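# Open the charger lid and fully charge every battery

## Task

Lift the charger's hinged lid (it starts shut and opens from the edge above the screen), then seat every battery in one of the two bays underneath so it charges, using the screen to tell when a battery is full. Lower each battery well down into its bay before releasing it, because even a small drop or slide can fail the task. Don't leave a battery sitting in the charger long after it is full, or it will not count. The charger must end upright with its base flat on the table. Nothing may count as done only because the robot is holding it at the end. Finally open the grippers and move both arms away.

## Robot and tools

Robot: two arms, left_arm and right_arm, mounted opposite each other across a table. left_arm's base is on the +y side. The names say nothing about which side of a camera image an arm appears on.

Frame: one shared scene frame. The origin is the table's centre, +z points up, and the table surface is at z = +0.020 m. Positions are in metres. Orientations are quaternions written w first (qw, qx, qy, qz). A gripper's fingers point along its own +x axis and close along its own y axis. The reported end_effector_position sits between the finger pads, about 3 to 4 cm short of the fingertips. Reported hand positions can be somewhat off, more so when an arm is stretched far.

Row format, used by both motion tools: exactly 16 numbers in one flat list. The first 8 are for left_arm: x, y, z, qw, qx, qy, qz, opening. The last 8 are the same fields for right_arm. All 16 must be sent even if only one arm should move. x, y, z and the quaternion are an absolute pose in the scene frame, not an offset. The opening runs from -1 to +1: +1 is fully open (0.088 m), empty fingers touch at about -0.80, and values below that close no further. Going from open to shut takes at least about 0.5 s. To keep an arm still, resend its last reported position and quaternion plus the opening it should keep. To keep an orientation steady, repeat the same quaternion in every row rather than copying the slightly drifted one from the result. A call is refused (nothing sent) if any target lies more than 0.6 m from that arm's last reported position along any of its gripper axes. On each control step the commanded pose is clipped to within 70 mm and 16 degrees of the measured pose; position wins over orientation when both cannot be met.

execute_actions: argument actions is a list holding zero or one item, plus optional pictures (true/false). An empty list just reports the current state. An item with rows (1 to 15 rows) and steps (1 to 15, default 15) applies one row per 1/30 s step, repeating the last row if rows run out. An item with only steps (up to 300) is a wait; its count starts at the previous result, so thinking time uses some of it.

move: target is one 16-number row as above (absolute poses). speed is the path's top speed in m/s, 0.002 to 0.5, default 0.25; rotation is capped at twice that in rad/s. Both grippers travel straight lines that finish together, lasting 0.5 to 10 s; a path needing longer is cut off at 10 s. The opening is applied when the move begins. Paths ignore obstacles and the other arm. The gripper can trail, wander, or overshoot the speed, especially with the arm nearly straight. Faster contact hits harder, and aiming deeper beyond a contact presses harder.

wait: seconds, 0 to 10; sends nothing new.

zoom_image: camera is one of cam_high, cam_low, cam_left_wrist, cam_right_wrist (each 504x504); region is [x0, y0, x1, y1] in pixels, top-left origin, at most 504 by 504.

finished_scene: scene is the integer number of the scene being closed. It cannot be undone; the result reports success.

Reading results: for each arm a state line gives position, quaternion and linear/angular velocities. grip_measured is the finger opening on the command scale (the last Joint positions entry gives it in metres); a squeezed hard part can read up to about 0.061 narrower than the pads really are. To hold something firmly, command roughly 0.07 below grip_measured. grip_effort_n is the finger motor's effort in newtons, negative for closing; it stays nonzero at rest and tops out near 83 N. Joint torques and External joint torques are listed in joint order (waist, shoulder, elbow, wrist pitch, wrist yaw, wrist roll). A move adds a "move:" line with its ending (done, off_target, moving, held, fault), any limits (paced = the pose was clipped; held = a check blocked steps, after which the arm may jump faster than speed) and each gripper's distance to its pose. "pose unreachable" means the clearance check altered or stopped that arm's command; HELD marks steps where a row was not sent. A Hand target line shows where the controller is now driving each gripper. After an action ends, an arm continues at most 70 mm toward its last clipped pose, so check the result and send the remainder.

Cautions: joint friction can leave the gripper short or slightly tilted, and tiny moves may not happen; verify after each move and correct tilt. Keep the arms from striking or pressing each other. A TORQUE FAULT (joint load limits: waist 17.2, shoulder and elbow 21.3, wrist pitch 5.61, wrist yaw 5.59, wrist roll 5.24 N m, held weight included) freezes that arm for 10 s. Long holding heats motors: MOTOR HOT appears from 50 °C, and at 95 °C an OVER-TEMPERATURE FAULT stops the arm and may cut its power. Never drop a battery into a bay, tip the charger, or push anything off the table; loose items may occasionally be nudged by an outside push. Seat batteries gently and deep, release, and clear away at the end.

Each tool is called as name(argument=value, ...) on one line, values as JSON.

## Session

execute_actions(actions=[])

Scene clock: 0.00 s of 8630.00 s.
left_arm: end_effector_position=(-0.0235, +0.2442, +0.2856) grip_measured=+1.000 grip_effort_n=n/a end_effector_quat_wxyz=(+0.044, +0.920, -0.102, -0.376) end_effector_velocity=(-0.000, -0.000, -0.001) end_effector_angular_velocity=(-0.000, +0.007, -0.003) | right_arm: end_effector_position=(+0.1606, -0.1984, +0.3792) grip_measured=+0.985 grip_effort_n=n/a end_effector_quat_wxyz=(+0.677, +0.023, -0.016, +0.735) end_effector_velocity=(-0.002, -0.002, -0.001) end_effector_angular_velocity=(-0.003, +0.006, +0.020)
Joint positions: left_arm=[-0.212  1.114  1.08  -1.485 -0.817  1.423  0.088] | right_arm=[0.001 0.846 0.651 0.25  0.004 0.008 0.087]
Joint velocities: left_arm=[ 0.002 -0.002 -0.002  0.007  0.007  0.007  0.   ] | right_arm=[-0.002 -0.007 -0.002 -0.007 -0.022  0.007 -0.   ]
Joint torques (N m, as the arm reports them, + toward a larger angle): no reading
External joint torques (N m, as the arm's controller estimates them; a push from outside toward a larger angle lowers the number): no reading
Motor temperatures (°C, as the motors report them): left_arm=[24 24 25 25 23 22] | right_arm=[26 26 25 22 23 24]
Heat: left arm: hottest elbow 25 °C (+0.0 °C/min); right arm: hottest waist 26 °C (+0.0 °C/min).
Hand target (left_arm): -0.024, +0.244, +0.286; +0.044, +0.920, -0.102, -0.376
Hand target (right_arm): +0.161, -0.198, +0.379; +0.677, +0.023, -0.016, +0.735

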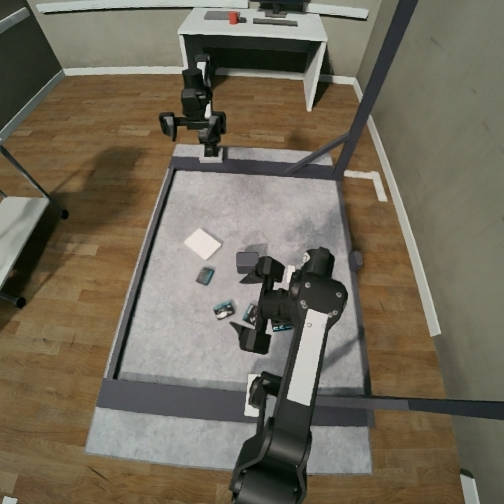

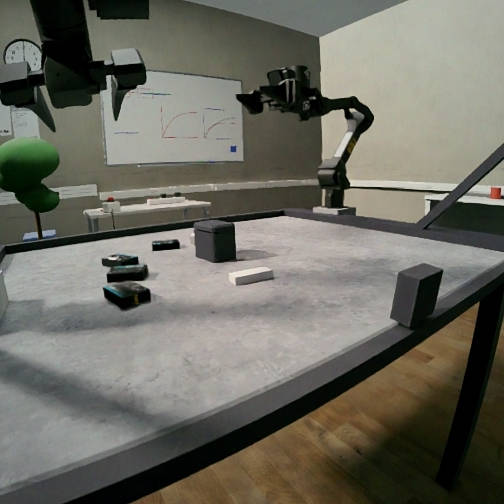

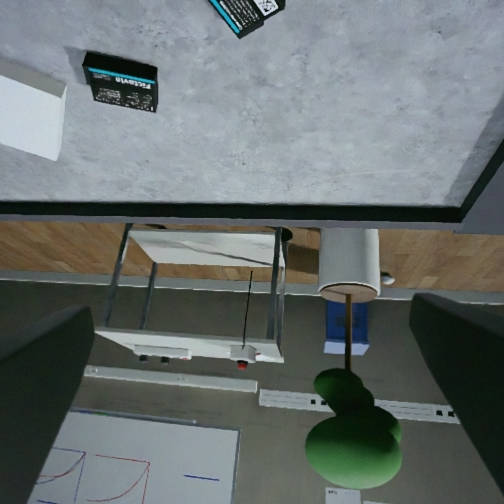

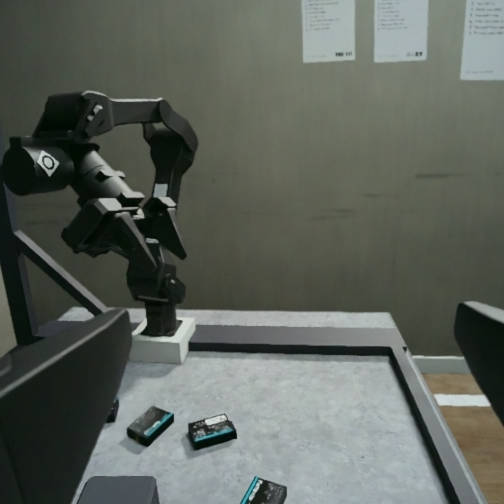

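zoom_image(camera="cam_high", region=[170, 210, 330, 370])

zoom_image(camera="cam_low", region=[90, 200, 290, 320])

Region (170, 210, 330, 370) of cam_high's 504x504 image, scaled by 3.150, with more detail than that image has.

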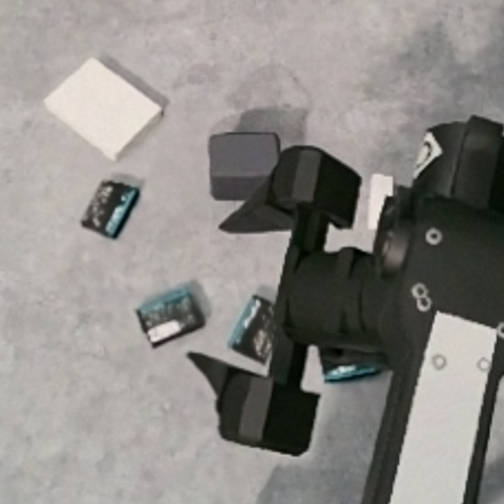

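Region (90, 200, 290, 320) of cam_low's 504x504 image, scaled by 2.520, with more detail than that image has; it fills the top 302 rows of this view, and the rest is white.

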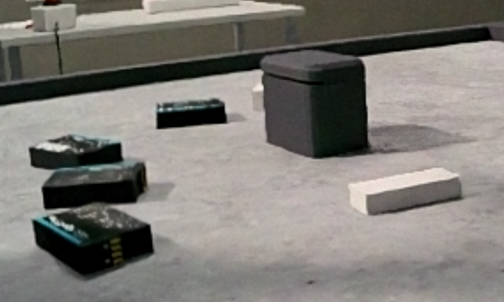

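move(target=[-0.2,0.3,0.2,0.366,0.453,0.211,-0.785,1, 0.06,-0.16,0.2,0.604,-0.262,0.220,0.720,1])

Scene clock: 44.37 s of 8630.00 s.
left_arm: end_effector_position=(-0.2007, +0.2973, +0.2033) grip_measured=+1.000 grip_effort_n=-3.5 end_effector_quat_wxyz=(+0.364, +0.452, +0.210, -0.787) end_effector_velocity=(-0.001, +0.001, +0.000) end_effector_angular_velocity=(-0.000, +0.019, +0.041) | right_arm: end_effector_position=(+0.0625, -0.1616, +0.1969) grip_measured=+0.985 grip_effort_n=-2.6 end_effector_quat_wxyz=(+0.606, -0.267, +0.219, +0.717) end_effector_velocity=(-0.002, +0.000, +0.001) end_effector_angular_velocity=(-0.001, -0.013, +0.022)
Joint positions: left_arm=[-0.674  0.684  0.674 -1.034 -0.007 -0.015  0.088] | right_arm=[ 0.335  1.377  0.822 -0.167  0.195  0.157  0.087]
Joint velocities: left_arm=[-0.027 -0.012 -0.007  0.007 -0.022 -0.066  0.   ] | right_arm=[ 0.002  0.002  0.007 -0.007 -0.007 -0.022 -0.   ]
Joint torques (N m, as the arm reports them, + toward a larger angle): left_arm=[-0.37 -0.41  6.19  1.6  -0.15 -0.15] | right_arm=[ 0.28 -3.42  7.19  1.38  0.09  0.28]
External joint torques (N m, as the arm's controller estimates them; a push from outside toward a larger angle lowers the number): left_arm=[-0.37  0.21 -0.52  0.37 -0.13 -0.15] | right_arm=[ 0.28  1.55  0.83 -0.09  0.    0.27]
Motor temperatures (°C, as the motors report them): left_arm=[24 24 29 25 23 22] | right_arm=[26 27 31 27 23 24]
Heat: left arm: hottest elbow 29 °C (+5.4 °C/min); right arm: hottest elbow 31 °C (+6.8 °C/min).
Hand target (left_arm): -0.200, +0.298, +0.200; -0.365, -0.453, -0.212, +0.785
Hand target (right_arm): +0.060, -0.159, +0.200; +0.606, -0.262, +0.220, +0.718
Off the commanded pose (left_arm): 0.004 m, 0 deg.
Off the commanded pose (right_arm): 0.004 m, 1 deg.
move: done
camera_calibration (this result's frames):
cam_left_wrist: T_world_to_cam=[[-0.735944, 0.676573, 0.0251982, -0.350785], [0.661951, 0.726856, -0.183035, -0.0203613], [-0.142152, -0.118024, -0.982783, 0.287767], [0, 0, 0, 1]] pos_world=[-0.203773, 0.286095, 0.287925]
cam_right_wrist: T_world_to_cam=[[0.98474, 0.173593, -0.0123617, -0.0215455], [0.142215, -0.843615, -0.517773, -0.0105498], [-0.10031, 0.508114, -0.855429, 0.332077], [0, 0, 0, 1]] pos_world=[0.0560278, -0.173893, 0.27834]

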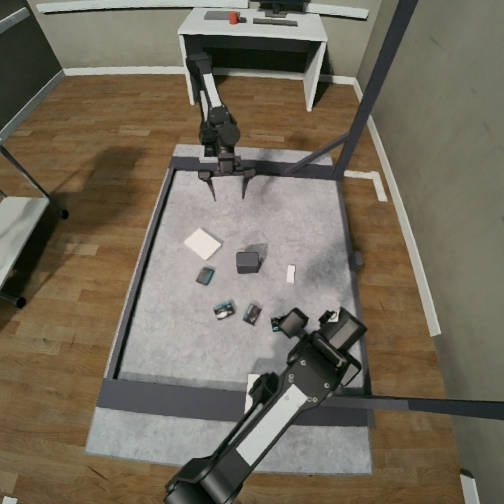

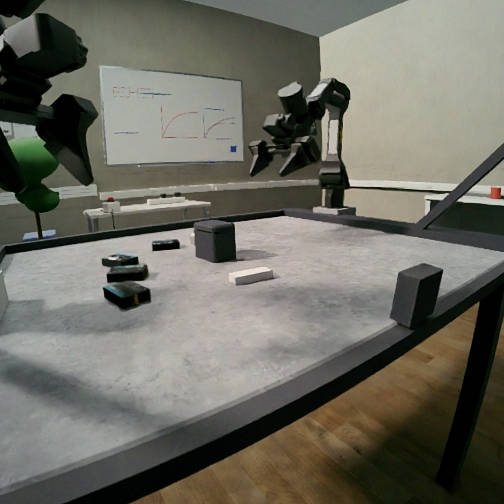

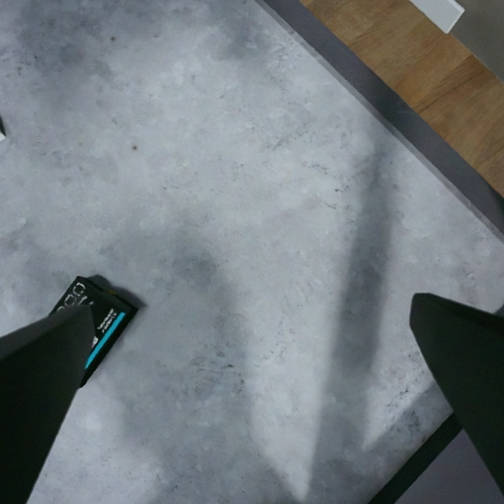

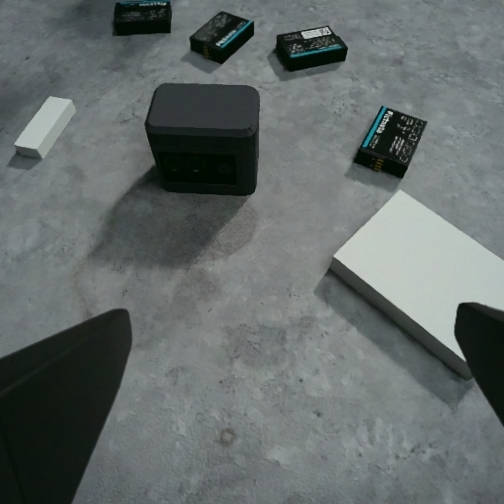

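zoom_image(camera="cam_right_wrist", region=[110, 60, 290, 220])

zoom_image(camera="cam_right_wrist", region=[260, 0, 460, 200])

Region (110, 60, 290, 220) of cam_right_wrist's 504x504 image, scaled by 2.800, with more detail than that image has.

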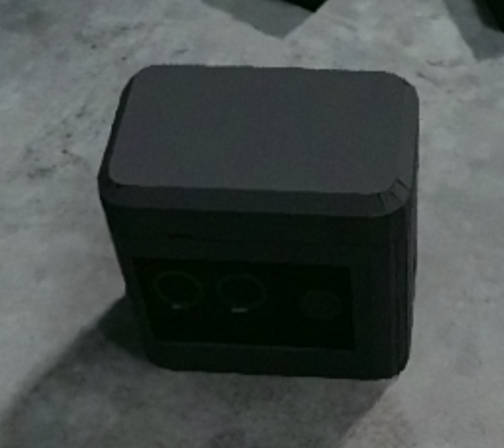

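Region (260, 0, 460, 200) of cam_right_wrist's 504x504 image, scaled by 2.520, with more detail than that image has.

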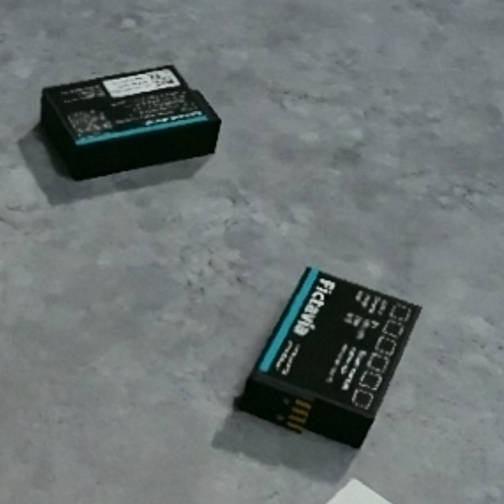

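move(target=[-0.2,0.3,0.2,0.366,0.453,0.211,-0.785,1, 0.0,-0.13,0.075,0.64,-0.067,0.056,0.763,1])

Scene clock: 106.03 s of 8630.00 s.
left_arm: end_effector_position=(-0.2013, +0.2985, +0.2035) grip_measured=+1.000 grip_effort_n=-4.4 end_effector_quat_wxyz=(+0.366, +0.450, +0.209, -0.788) end_effector_velocity=(-0.000, -0.001, +0.000) end_effector_angular_velocity=(-0.007, +0.003, +0.008) | right_arm: end_effector_position=(+0.0010, -0.1307, +0.0754) grip_measured=+0.985 grip_effort_n=-2.6 end_effector_quat_wxyz=(+0.638, -0.067, +0.062, +0.764) end_effector_velocity=(-0.002, -0.000, -0.002) end_effector_angular_velocity=(+0.002, +0.015, +0.018)
Joint positions: left_arm=[-0.691  0.675  0.671 -1.033 -0.019 -0.032  0.088] | right_arm=[0.51  2.237 0.565 1.474 0.407 0.088 0.087]
Joint velocities: left_arm=[-0.002 -0.002 -0.002  0.007 -0.007 -0.007  0.   ] | right_arm=[-0.002  0.017  0.002  0.022 -0.022  0.007 -0.   ]
Joint torques (N m, as the arm reports them, + toward a larger angle): left_arm=[-0.28 -0.52  6.23  1.31 -0.17 -0.14] | right_arm=[ 0.37 -5.03  3.    1.86  0.27 -0.23]
External joint torques (N m, as the arm's controller estimates them; a push from outside toward a larger angle lowers the number): left_arm=[-0.29  0.   -0.39  0.09 -0.15 -0.15] | right_arm=[ 0.36  1.86  0.55  0.2   0.22 -0.24]
Motor temperatures (°C, as the motors report them): left_arm=[24 24 30 28 23 22] | right_arm=[26 29 36 27 23 24]
Heat: left arm: hottest elbow 30 °C (+1.0 °C/min); right arm: hottest elbow 36 °C (+4.1 °C/min).
Hand target (left_arm): -0.200, +0.300, +0.200; -0.366, -0.453, -0.211, +0.785
Hand target (right_arm): -0.000, -0.130, +0.075; +0.639, -0.066, +0.058, +0.764
Off the commanded pose (left_arm): 0.004 m, 1 deg.
Off the commanded pose (right_arm): 0.001 m, 1 deg.
move: done
camera_calibration (this result's frames):
cam_left_wrist: T_world_to_cam=[[-0.737801, 0.674606, 0.0235934, -0.351531], [0.659299, 0.727678, -0.189233, -0.0203336], [-0.144826, -0.124061, -0.981649, 0.289041], [0, 0, 0, 1]] pos_world=[-0.204093, 0.2878, 0.288183]
cam_right_wrist: T_world_to_cam=[[0.981061, 0.192021, -0.0254564, 0.0355367], [0.0707246, -0.477449, -0.875808, 0.0362481], [-0.180327, 0.857421, -0.481987, 0.223849], [0, 0, 0, 1]] pos_world=[0.0029389, -0.18145, 0.140544]

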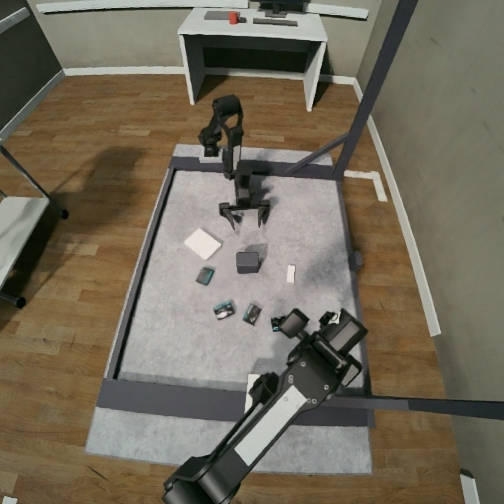

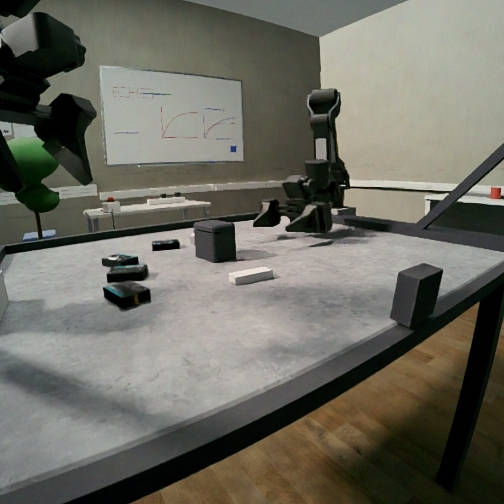

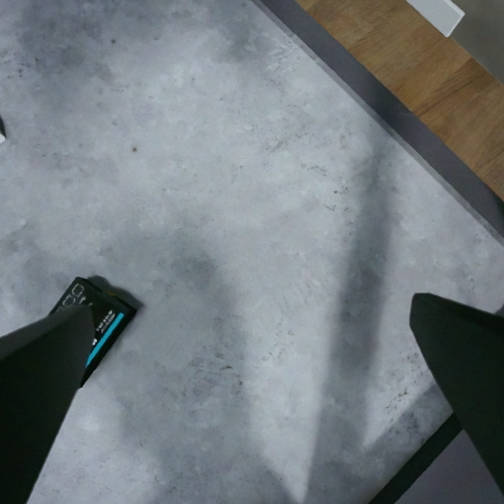

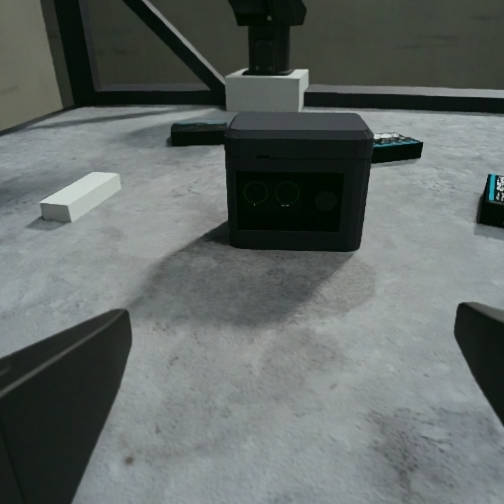

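zoom_image(camera="cam_right_wrist", region=[210, 100, 390, 260])

Region (210, 100, 390, 260) of cam_right_wrist's 504x504 image, scaled by 2.800, with more detail than that image has.

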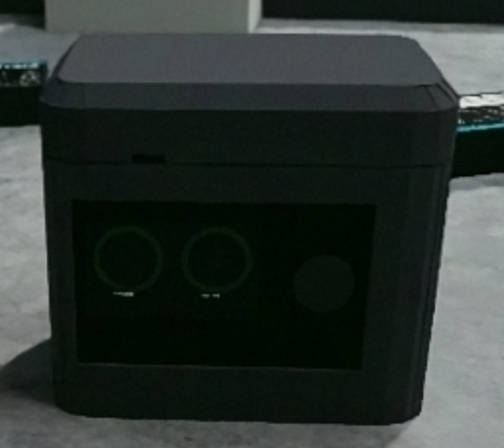

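zoom_image(camera="cam_low", region=[180, 150, 360, 270])

Region (180, 150, 360, 270) of cam_low's 504x504 image, scaled by 2.800, with more detail than that image has.

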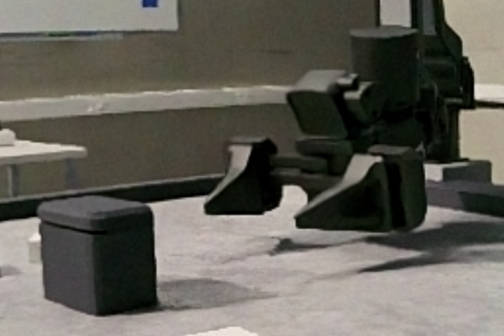

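move(target=[-0.02,0.085,0.2,0.6135,0.38,0.4296,-0.5427,1, -0.009,-0.045,0.062,0.66,-0.0653,0.0578,0.746,1], speed=0.2)

Scene clock: 168.67 s of 8630.00 s.
left_arm: end_effector_position=(-0.0214, +0.0870, +0.2039) grip_measured=+1.000 grip_effort_n=-3.5 end_effector_quat_wxyz=(+0.615, +0.379, +0.423, -0.548) end_effector_velocity=(+0.002, -0.000, -0.001) end_effector_angular_velocity=(+0.009, -0.008, -0.002) | right_arm: end_effector_position=(-0.0089, -0.0472, +0.0638) grip_measured=+0.985 grip_effort_n=-2.6 end_effector_quat_wxyz=(+0.661, -0.064, +0.060, +0.745) end_effector_velocity=(-0.000, +0.001, -0.000) end_effector_angular_velocity=(-0.012, +0.002, +0.003)
Joint positions: left_arm=[ 0.257  1.561  1.227 -0.875  0.032  0.091  0.088] | right_arm=[0.426 2.383 0.92  1.275 0.384 0.076 0.087]
Joint velocities: left_arm=[ 0.002  0.007  0.007 -0.007 -0.007  0.007  0.   ] | right_arm=[-0.002 -0.007  0.002 -0.022 -0.007  0.007 -0.   ]
Joint torques (N m, as the arm reports them, + toward a larger angle): left_arm=[ 0.23 -4.23  8.73  0.9  -0.12 -0.14] | right_arm=[-0.3  -6.4   4.07  1.57 -0.12 -0.19]
External joint torques (N m, as the arm's controller estimates them; a push from outside toward a larger angle lowers the number): left_arm=[ 0.24  2.22  2.19 -0.07 -0.15 -0.14] | right_arm=[-0.3   2.3   0.57 -0.1  -0.17 -0.2 ]
Motor temperatures (°C, as the motors report them): left_arm=[24 24 30 28 23 22] | right_arm=[26 33 30 31 23 24]
Heat: left arm: hottest elbow 30 °C (+0.0 °C/min); right arm: hottest shoulder 33 °C (-3.0 °C/min).
Hand target (left_arm): -0.020, +0.086, +0.201; +0.615, +0.380, +0.428, -0.543
Hand target (right_arm): -0.009, -0.045, +0.062; +0.660, -0.065, +0.058, +0.746
Off the commanded pose (left_arm): 0.005 m, 1 deg.
Off the commanded pose (right_arm): 0.003 m, 0 deg.
move: done
camera_calibration (this result's frames):
cam_left_wrist: T_world_to_cam=[[-0.996485, -0.0791331, 0.0275016, -0.01688], [-0.0797003, 0.996615, -0.0201776, -0.0585967], [-0.0258118, -0.0222985, -0.999418, 0.286499], [0, 0, 0, 1]] pos_world=[-0.0140957, 0.063451, 0.285614]
cam_right_wrist: T_world_to_cam=[[0.990742, 0.134152, -0.0208151, 0.0259978], [0.045734, -0.474179, -0.87924, 0.0668434], [-0.127822, 0.870148, -0.475924, 0.145508], [0, 0, 0, 1]] pos_world=[-0.010215, -0.0984054, 0.128563]

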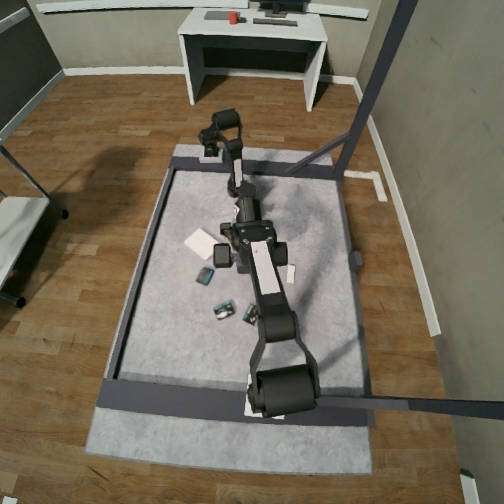

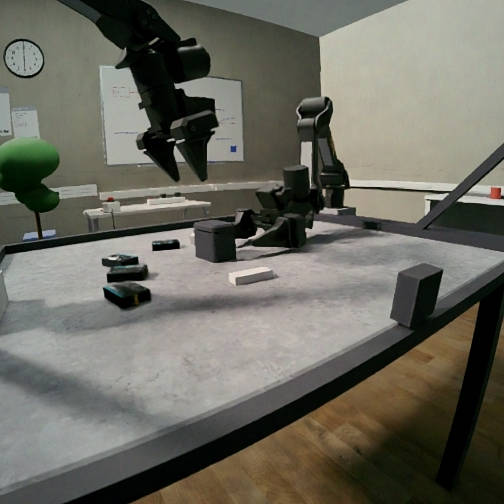

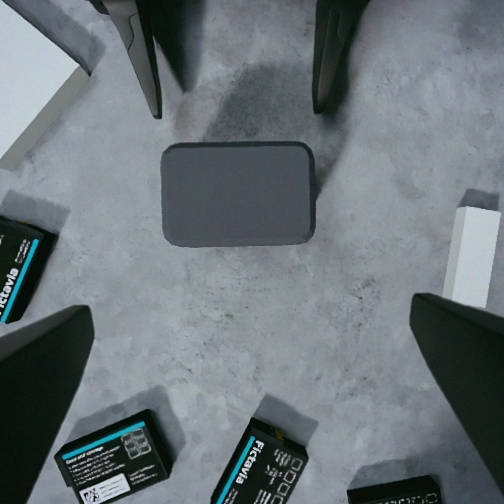

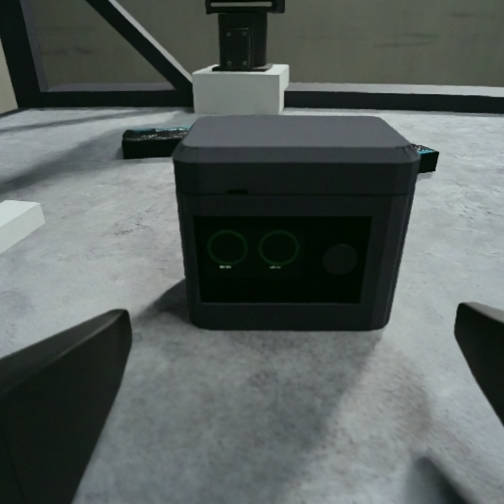

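move(target=[-0.015,0.06,0.15,0.6135,0.38,0.4296,-0.5427,1, -0.016,0.014,0.06,0.66,-0.0653,0.0578,0.746,1], speed=0.05)

Scene clock: 187.77 s of 8630.00 s.
left_arm: end_effector_position=(-0.0150, +0.0573, +0.1586) grip_measured=+1.000 grip_effort_n=-4.4 end_effector_quat_wxyz=(+0.617, +0.376, +0.421, -0.548) end_effector_velocity=(+0.000, +0.001, -0.003) end_effector_angular_velocity=(+0.003, -0.004, +0.007) | right_arm: end_effector_position=(-0.0159, +0.0115, +0.0618) grip_measured=+0.985 grip_effort_n=-2.6 end_effector_quat_wxyz=(+0.661, -0.064, +0.060, +0.745) end_effector_velocity=(+0.005, +0.002, -0.006) end_effector_angular_velocity=(-0.018, -0.018, -0.013)
Joint positions: left_arm=[ 0.257  1.701  1.19  -0.691  0.032  0.089  0.088] | right_arm=[0.372 2.481 1.186 1.11  0.331 0.066 0.087]
Joint velocities: left_arm=[-0.002  0.002 -0.007  0.007 -0.007 -0.007  0.   ] | right_arm=[-0.007  0.007  0.007 -0.022  0.007 -0.007  0.   ]
Joint torques (N m, as the arm reports them, + toward a larger angle): left_arm=[ 0.17 -5.21  6.11  1.41 -0.08 -0.15] | right_arm=[-0.26 -7.41  4.91  1.59 -0.13 -0.19]
External joint torques (N m, as the arm's controller estimates them; a push from outside toward a larger angle lowers the number): left_arm=[ 0.18  2.18 -0.27  0.42 -0.1  -0.16] | right_arm=[-0.14  2.46  0.7  -0.08 -0.19 -0.21]
Motor temperatures (°C, as the motors report them): left_arm=[24 26 31 28 23 22] | right_arm=[26 35 31 31 23 24]
Heat: left arm: hottest elbow 31 °C (+1.0 °C/min); right arm: hottest shoulder 35 °C (+2.0 °C/min).
Hand target (left_arm): -0.015, +0.060, +0.150; +0.614, +0.380, +0.430, -0.543
Hand target (right_arm): -0.016, +0.014, +0.060; +0.660, -0.065, +0.058, +0.746
Off the commanded pose (left_arm): 0.009 m, 1 deg.
Off the commanded pose (right_arm): 0.003 m, 0 deg.
move: off_target (left_arm)
camera_calibration (this result's frames):
cam_left_wrist: T_world_to_cam=[[-0.99637, -0.0806907, 0.0271441, -0.0115183], [-0.0814502, 0.99628, -0.0281463, -0.0281643], [-0.0247719, -0.030255, -0.999235, 0.241212], [0, 0, 0, 1]] pos_world=[-0.0077952, 0.034428, 0.240548]
cam_right_wrist: T_world_to_cam=[[0.990778, 0.133873, -0.0209011, 0.0250372], [0.0456048, -0.474742, -0.878943, 0.0932838], [-0.127589, 0.869884, -0.476469, 0.0926484], [0, 0, 0, 1]] pos_world=[-0.0172396, -0.0396594, 0.126659]

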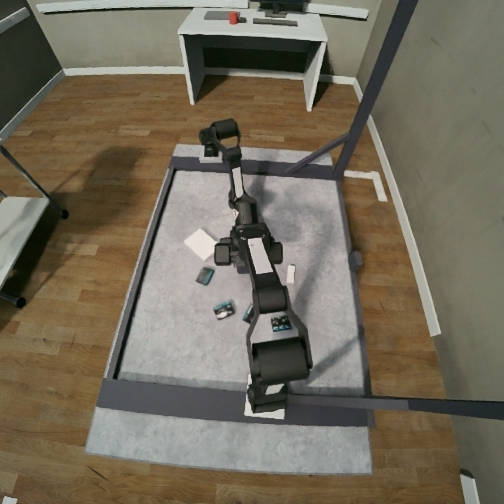

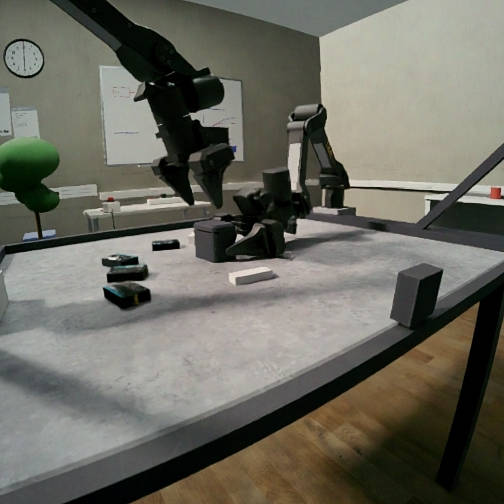

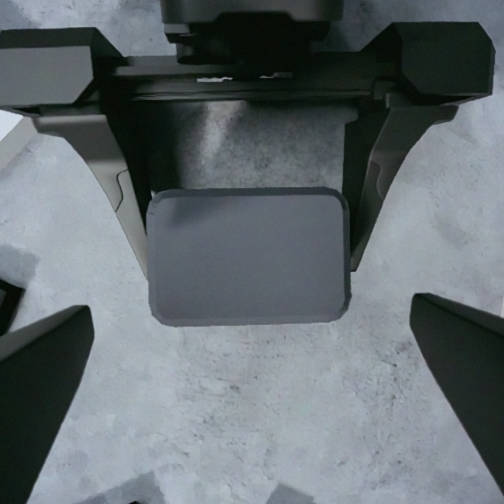

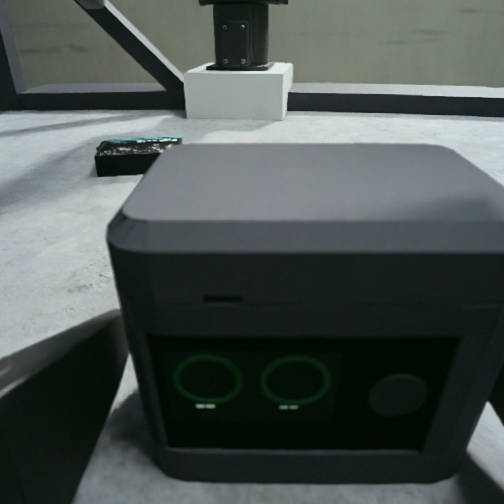

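zoom_image(camera="cam_low", region=[170, 160, 310, 280])

Region (170, 160, 310, 280) of cam_low's 504x504 image, scaled by 3.600, with more detail than that image has; it fills the top 432 rows of this view, and the rest is white.

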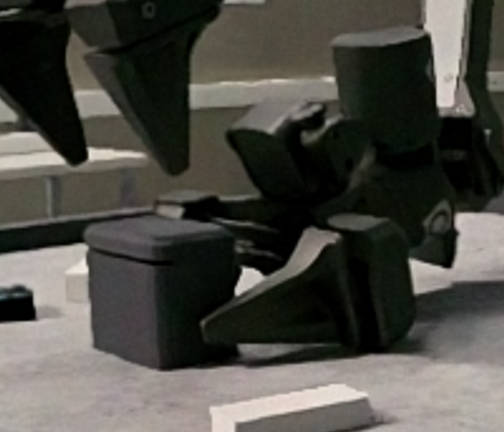

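move(target=[-0.012,0.05,0.14,0.6135,0.38,0.4296,-0.5427,1, -0.016,0.014,0.06,0.66,-0.0653,0.0578,0.746,0.6], speed=0.05)

Scene clock: 204.20 s of 8630.00 s.
left_arm: end_effector_position=(-0.0135, +0.0514, +0.1437) grip_measured=+1.000 grip_effort_n=-4.4 end_effector_quat_wxyz=(+0.614, +0.380, +0.426, -0.546) end_effector_velocity=(-0.002, +0.002, -0.000) end_effector_angular_velocity=(+0.008, -0.003, +0.002) | right_arm: end_effector_position=(-0.0155, +0.0120, +0.0620) grip_measured=+0.661 grip_effort_n=-83.5 end_effector_quat_wxyz=(+0.661, -0.064, +0.060, +0.745) end_effector_velocity=(-0.000, -0.000, +0.002) end_effector_angular_velocity=(+0.010, -0.019, -0.001)
Joint positions: left_arm=[ 0.258  1.75   1.19  -0.657  0.032  0.089  0.088] | right_arm=[0.371 2.482 1.188 1.109 0.331 0.066 0.071]
Joint velocities: left_arm=[-0.007 -0.002 -0.002 -0.007 -0.007 -0.007  0.   ] | right_arm=[ 0.002 -0.002 -0.002  0.007  0.007 -0.022  0.   ]
Joint torques (N m, as the arm reports them, + toward a larger angle): left_arm=[ 0.31 -5.46  8.05  1.33 -0.07 -0.07] | right_arm=[-0.06 -7.36  4.92  1.63 -0.12 -0.16]
External joint torques (N m, as the arm's controller estimates them; a push from outside toward a larger angle lowers the number): left_arm=[ 0.35  2.22  1.76  0.37 -0.09 -0.07] | right_arm=[-0.13  2.64  0.61 -0.07 -0.15 -0.17]
Motor temperatures (°C, as the motors report them): left_arm=[24 27 31 28 23 22] | right_arm=[26 38 31 31 23 24]
Heat: left arm: hottest elbow 31 °C (+1.0 °C/min); right arm: hottest shoulder 38 °C (+6.1 °C/min).
Hand target (left_arm): -0.012, +0.050, +0.140; +0.614, +0.380, +0.430, -0.543
Hand target (right_arm): -0.016, +0.014, +0.060; +0.660, -0.065, +0.058, +0.746
Off the commanded pose (left_arm): 0.004 m, 1 deg.
Off the commanded pose (right_arm): 0.003 m, 0 deg.
move: done
camera_calibration (this result's frames):
cam_left_wrist: T_world_to_cam=[[-0.99622, -0.0818597, 0.0290635, -0.010246], [-0.0822751, 0.99652, -0.0133954, -0.0246892], [-0.0278658, -0.015736, -0.999488, 0.225413], [0, 0, 0, 1]] pos_world=[-0.0059573, 0.0273116, 0.225265]
cam_right_wrist: T_world_to_cam=[[0.990876, 0.133117, -0.0210886, 0.0245983], [0.0450364, -0.474503, -0.879101, 0.0936314], [-0.12703, 0.87013, -0.476169, 0.0923011], [0, 0, 0, 1]] pos_world=[-0.0168657, -0.03916, 0.126781]

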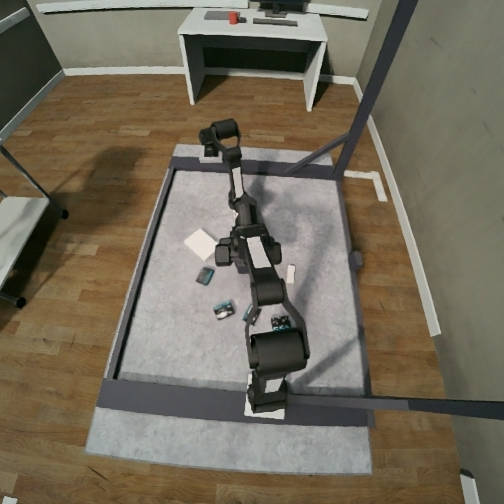

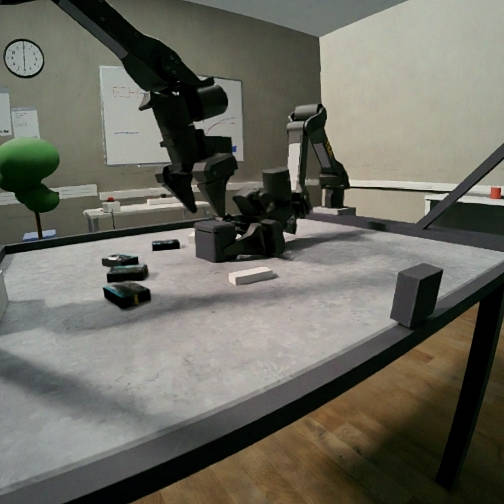

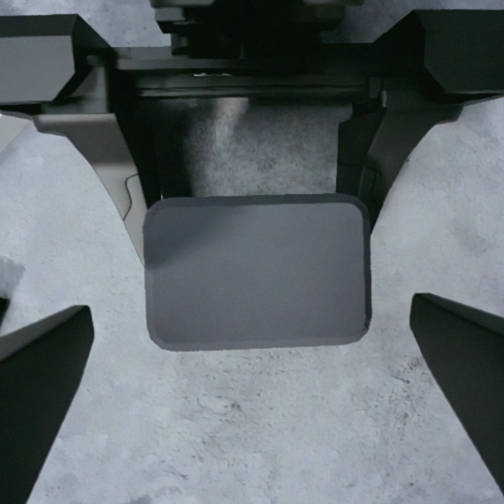

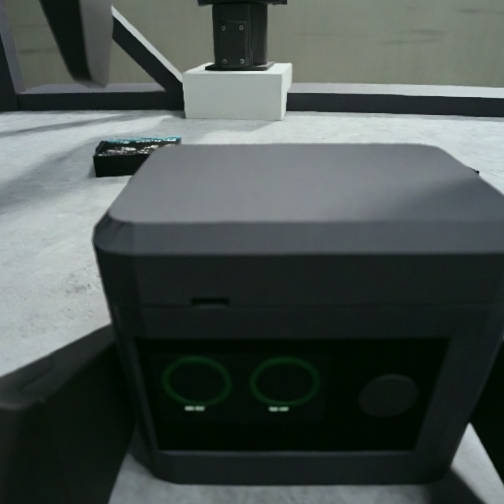

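move(target=[-0.015,0.035,0.116,0.6135,0.38,0.4296,-0.5427,1, -0.016,0.014,0.06,0.66,-0.0653,0.0578,0.746,0.61], speed=0.04)

zoom_image(camera="cam_low", region=[170, 160, 290, 280])

Scene clock: 222.77 s of 8630.00 s.
left_arm: end_effector_position=(-0.0146, +0.0368, +0.1199) grip_measured=+1.000 grip_effort_n=-4.4 end_effector_quat_wxyz=(+0.614, +0.379, +0.427, -0.545) end_effector_velocity=(+0.000, -0.001, +0.003) end_effector_angular_velocity=(-0.005, +0.014, +0.021) | right_arm: end_effector_position=(-0.0155, +0.0120, +0.0620) grip_measured=+0.661 grip_effort_n=-83.5 end_effector_quat_wxyz=(+0.661, -0.064, +0.060, +0.745) end_effector_velocity=(+0.003, +0.000, -0.001) end_effector_angular_velocity=(-0.003, -0.026, -0.006)
Joint positions: left_arm=[ 0.246  1.833  1.193 -0.577  0.028  0.075  0.088] | right_arm=[0.371 2.482 1.188 1.109 0.331 0.066 0.071]
Joint velocities: left_arm=[ 0.002 -0.002  0.007 -0.007  0.007 -0.022  0.   ] | right_arm=[-0.002 -0.002 -0.002 -0.007  0.007 -0.022 -0.   ]
Joint torques (N m, as the arm reports them, + toward a larger angle): left_arm=[-0.3  -5.73  7.98  1.31 -0.14 -0.13] | right_arm=[-0.11 -7.35  4.92  1.61 -0.11 -0.17]
External joint torques (N m, as the arm's controller estimates them; a push from outside toward a larger angle lowers the number): left_arm=[-0.33  2.46  1.86  0.36 -0.15 -0.13] | right_arm=[-0.08  2.49  0.71 -0.05 -0.16 -0.18]
Motor temperatures (°C, as the motors report them): left_arm=[24 28 32 28 23 22] | right_arm=[26 40 32 31 23 24]
Heat: left arm: hottest elbow 32 °C (+2.0 °C/min); right arm: hottest shoulder 40 °C (+8.0 °C/min).
Hand target (left_arm): -0.015, +0.035, +0.116; +0.613, +0.380, +0.430, -0.543
Hand target (right_arm): -0.016, +0.014, +0.060; +0.660, -0.065, +0.058, +0.746
Off the commanded pose (left_arm): 0.004 m, 0 deg.
Off the commanded pose (right_arm): 0.003 m, 0 deg.
move: done
camera_calibration (this result's frames):
cam_left_wrist: T_world_to_cam=[[-0.995949, -0.0845935, 0.0304744, -0.0118887], [-0.0850134, 0.996298, -0.0127538, -0.0106738], [-0.0292827, -0.0152929, -0.999454, 0.201303], [0, 0, 0, 1]] pos_world=[-0.00685321, 0.0127071, 0.20142]
cam_right_wrist: T_world_to_cam=[[0.990876, 0.133117, -0.0210886, 0.0245983], [0.0450364, -0.474503, -0.879101, 0.0936314], [-0.12703, 0.87013, -0.476169, 0.0923011], [0, 0, 0, 1]] pos_world=[-0.0168657, -0.03916, 0.126781]

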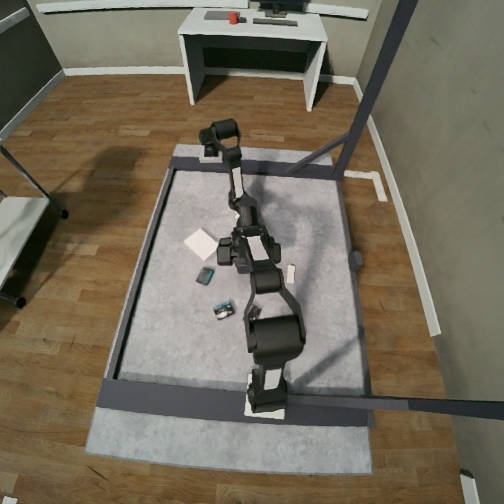

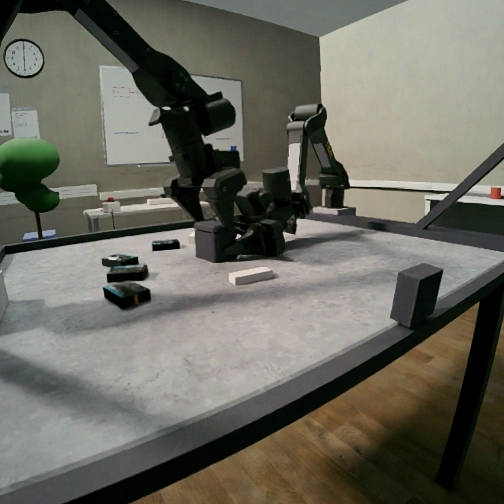

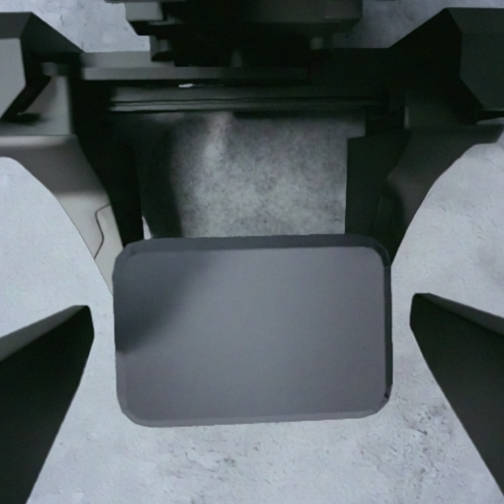

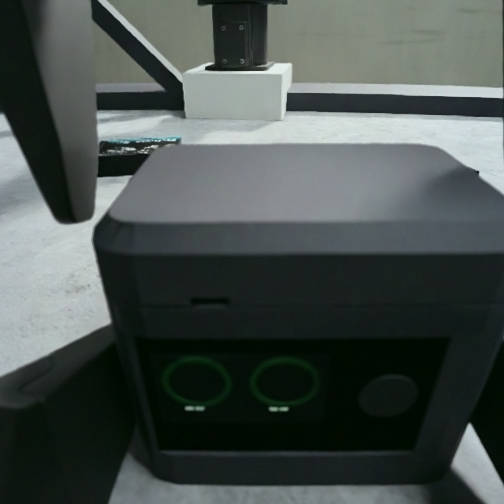

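Region (170, 160, 290, 280) of cam_low's 504x504 image, scaled by 4.200, with more detail than that image has.

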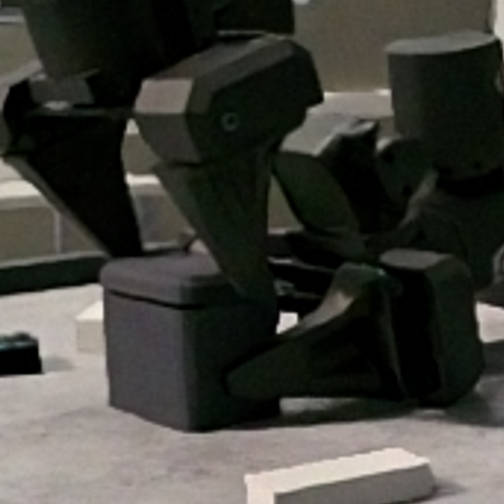

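move(target=[-0.015,0.035,0.111,0.6135,0.38,0.4296,-0.5427,1, -0.016,0.014,0.06,0.66,-0.0653,0.0578,0.746,0.61], speed=0.02)

Scene clock: 232.30 s of 8630.00 s.
left_arm: end_effector_position=(-0.0138, +0.0331, +0.1187) grip_measured=+1.000 grip_effort_n=-3.5 end_effector_quat_wxyz=(+0.617, +0.376, +0.423, -0.547) end_effector_velocity=(-0.001, +0.005, +0.000) end_effector_angular_velocity=(+0.018, -0.001, +0.007) | right_arm: end_effector_position=(-0.0155, +0.0120, +0.0620) grip_measured=+0.661 grip_effort_n=-83.5 end_effector_quat_wxyz=(+0.661, -0.064, +0.060, +0.745) end_effector_velocity=(+0.001, -0.001, -0.000) end_effector_angular_velocity=(-0.006, -0.009, +0.006)
Joint positions: left_arm=[ 0.246  1.84   1.193 -0.557  0.028  0.075  0.088] | right_arm=[0.371 2.482 1.188 1.109 0.331 0.066 0.071]
Joint velocities: left_arm=[-0.002 -0.007 -0.002 -0.022 -0.007 -0.007  0.   ] | right_arm=[-0.002 -0.007 -0.007 -0.007 -0.007 -0.007 -0.   ]
Joint torques (N m, as the arm reports them, + toward a larger angle): left_arm=[-0.35 -5.84  6.29  1.36 -0.12 -0.14] | right_arm=[-0.13 -7.28  4.92  1.62 -0.13 -0.17]
External joint torques (N m, as the arm's controller estimates them; a push from outside toward a larger angle lowers the number): left_arm=[-0.34  2.46  0.12  0.38 -0.14 -0.14] | right_arm=[-0.12  2.59  0.72 -0.04 -0.16 -0.18]
Motor temperatures (°C, as the motors report them): left_arm=[24 28 32 28 23 22] | right_arm=[26 40 32 31 23 24]
Heat: left arm: hottest elbow 32 °C (+1.0 °C/min); right arm: hottest shoulder 40 °C (+7.1 °C/min).
Hand target (left_arm): -0.015, +0.035, +0.111; +0.614, +0.380, +0.430, -0.543
Hand target (right_arm): -0.016, +0.014, +0.060; +0.660, -0.065, +0.058, +0.746
Off the commanded pose (left_arm): 0.008 m, 1 deg.
Off the commanded pose (right_arm): 0.003 m, 0 deg.
move: done
camera_calibration (this result's frames):
cam_left_wrist: T_world_to_cam=[[-0.99599, -0.0845804, 0.0291698, -0.0112732], [-0.0853239, 0.996033, -0.0252629, -0.00548646], [-0.0269174, -0.0276505, -0.999255, 0.200562], [0, 0, 0, 1]] pos_world=[-0.00629752, 0.0100569, 0.200603]
cam_right_wrist: T_world_to_cam=[[0.990876, 0.133117, -0.0210886, 0.0245983], [0.0450364, -0.474503, -0.879101, 0.0936314], [-0.12703, 0.87013, -0.476169, 0.0923011], [0, 0, 0, 1]] pos_world=[-0.0168657, -0.03916, 0.126781]

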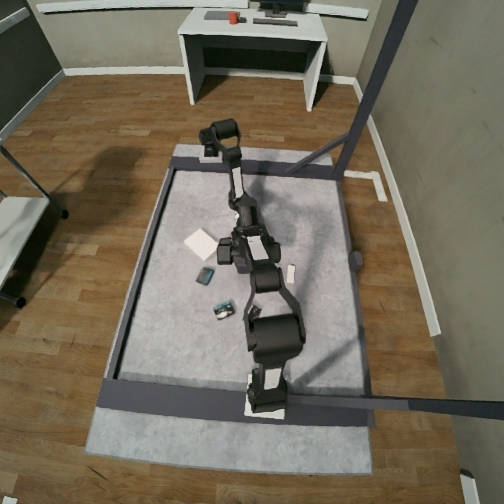

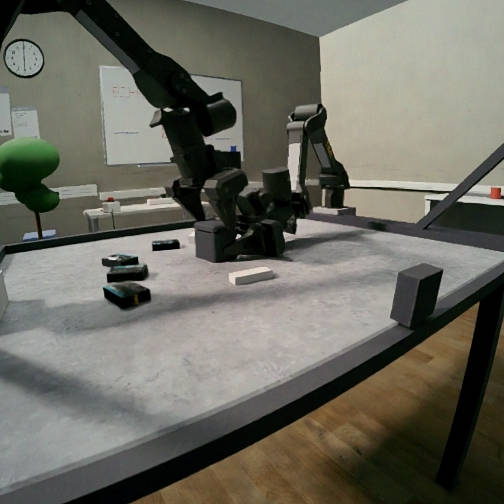

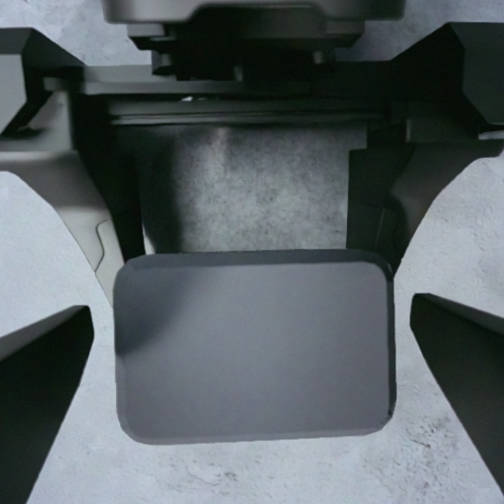

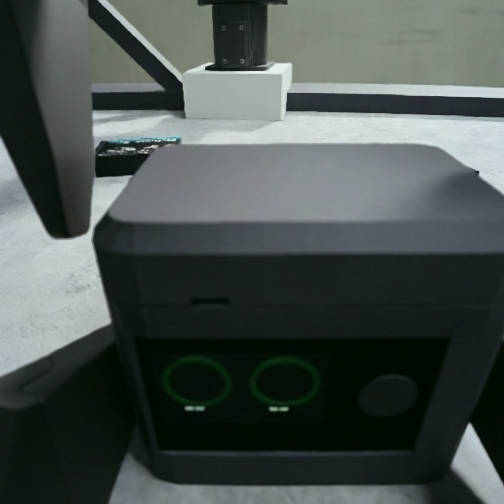

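move(target=[-0.015,0.038,0.108,0.6135,0.38,0.4296,-0.5427,1, -0.016,0.014,0.06,0.66,-0.0653,0.0578,0.746,0.61], speed=0.02)

Scene clock: 239.93 s of 8630.00 s.
left_arm: end_effector_position=(-0.0141, +0.0346, +0.1152) grip_measured=+1.000 grip_effort_n=-4.9 end_effector_quat_wxyz=(+0.617, +0.376, +0.423, -0.547) end_effector_velocity=(+0.002, +0.002, -0.000) end_effector_angular_velocity=(-0.001, -0.010, -0.002) | right_arm: end_effector_position=(-0.0155, +0.0120, +0.0620) grip_measured=+0.661 grip_effort_n=-83.5 end_effector_quat_wxyz=(+0.661, -0.064, +0.060, +0.745) end_effector_velocity=(-0.002, -0.001, -0.001) end_effector_angular_velocity=(-0.007, -0.007, +0.020)
Joint positions: left_arm=[ 0.246  1.84   1.178 -0.542  0.028  0.075  0.088] | right_arm=[0.371 2.482 1.188 1.109 0.331 0.066 0.071]
Joint velocities: left_arm=[ 0.002 -0.007 -0.012  0.007 -0.007  0.007  0.   ] | right_arm=[-0.002 -0.002 -0.002 -0.007 -0.022 -0.007 -0.   ]
Joint torques (N m, as the arm reports them, + toward a larger angle): left_arm=[-0.24 -6.44  5.74  1.36 -0.08 -0.1 ] | right_arm=[-0.18 -7.36  4.96  1.6  -0.12 -0.19]
External joint torques (N m, as the arm's controller estimates them; a push from outside toward a larger angle lowers the number): left_arm=[-0.3   1.82 -0.42  0.37 -0.09 -0.11] | right_arm=[-0.2   2.61  0.67 -0.08 -0.15 -0.2 ]
Motor temperatures (°C, as the motors report them): left_arm=[24 28 32 28 23 22] | right_arm=[26 41 32 31 23 24]
Heat: left arm: hottest elbow 32 °C (+1.0 °C/min); right arm: hottest shoulder 41 °C (+7.0 °C/min).
Hand target (left_arm): -0.015, +0.038, +0.108; +0.614, +0.380, +0.429, -0.543
Hand target (right_arm): -0.016, +0.014, +0.060; +0.660, -0.065, +0.058, +0.746
Off the commanded pose (left_arm): 0.008 m, 1 deg.
Off the commanded pose (right_arm): 0.003 m, 0 deg.
move: done
camera_calibration (this result's frames):
cam_left_wrist: T_world_to_cam=[[-0.995988, -0.0847188, 0.0288163, -0.0112449], [-0.0854515, 0.996023, -0.0252225, -0.00712555], [-0.0265648, -0.0275837, -0.999266, 0.197079], [0, 0, 0, 1]] pos_world=[-0.00657328, 0.0115807, 0.197079]
cam_right_wrist: T_world_to_cam=[[0.990876, 0.133117, -0.0210886, 0.0245983], [0.0450364, -0.474503, -0.879101, 0.0936314], [-0.12703, 0.87013, -0.476169, 0.0923011], [0, 0, 0, 1]] pos_world=[-0.0168657, -0.03916, 0.126781]

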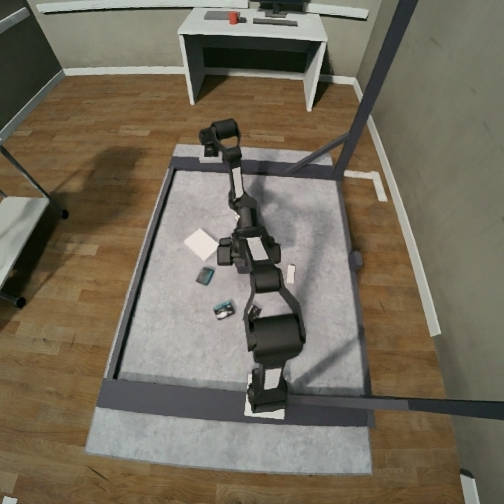

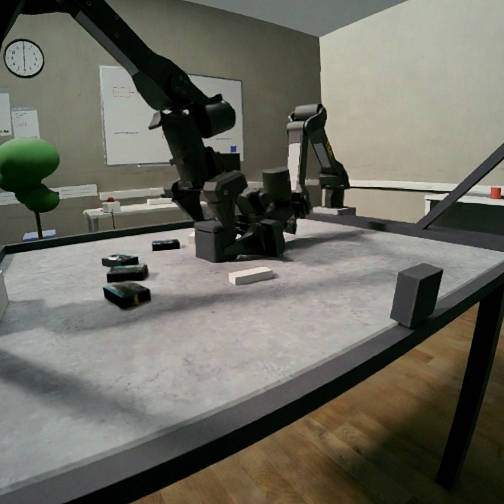

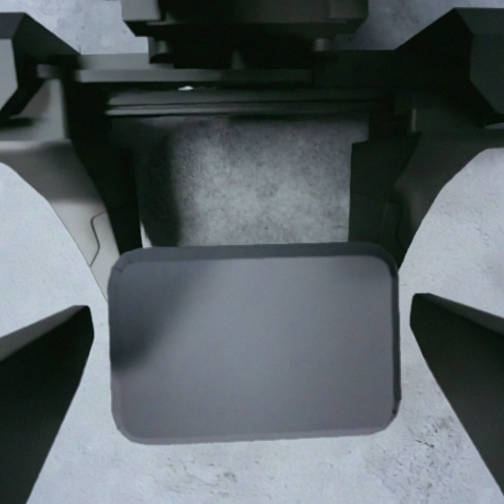

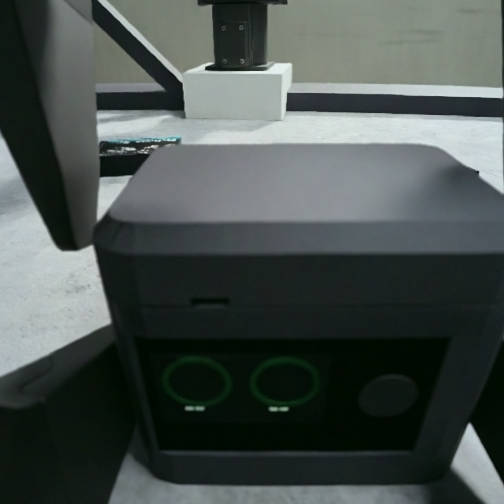

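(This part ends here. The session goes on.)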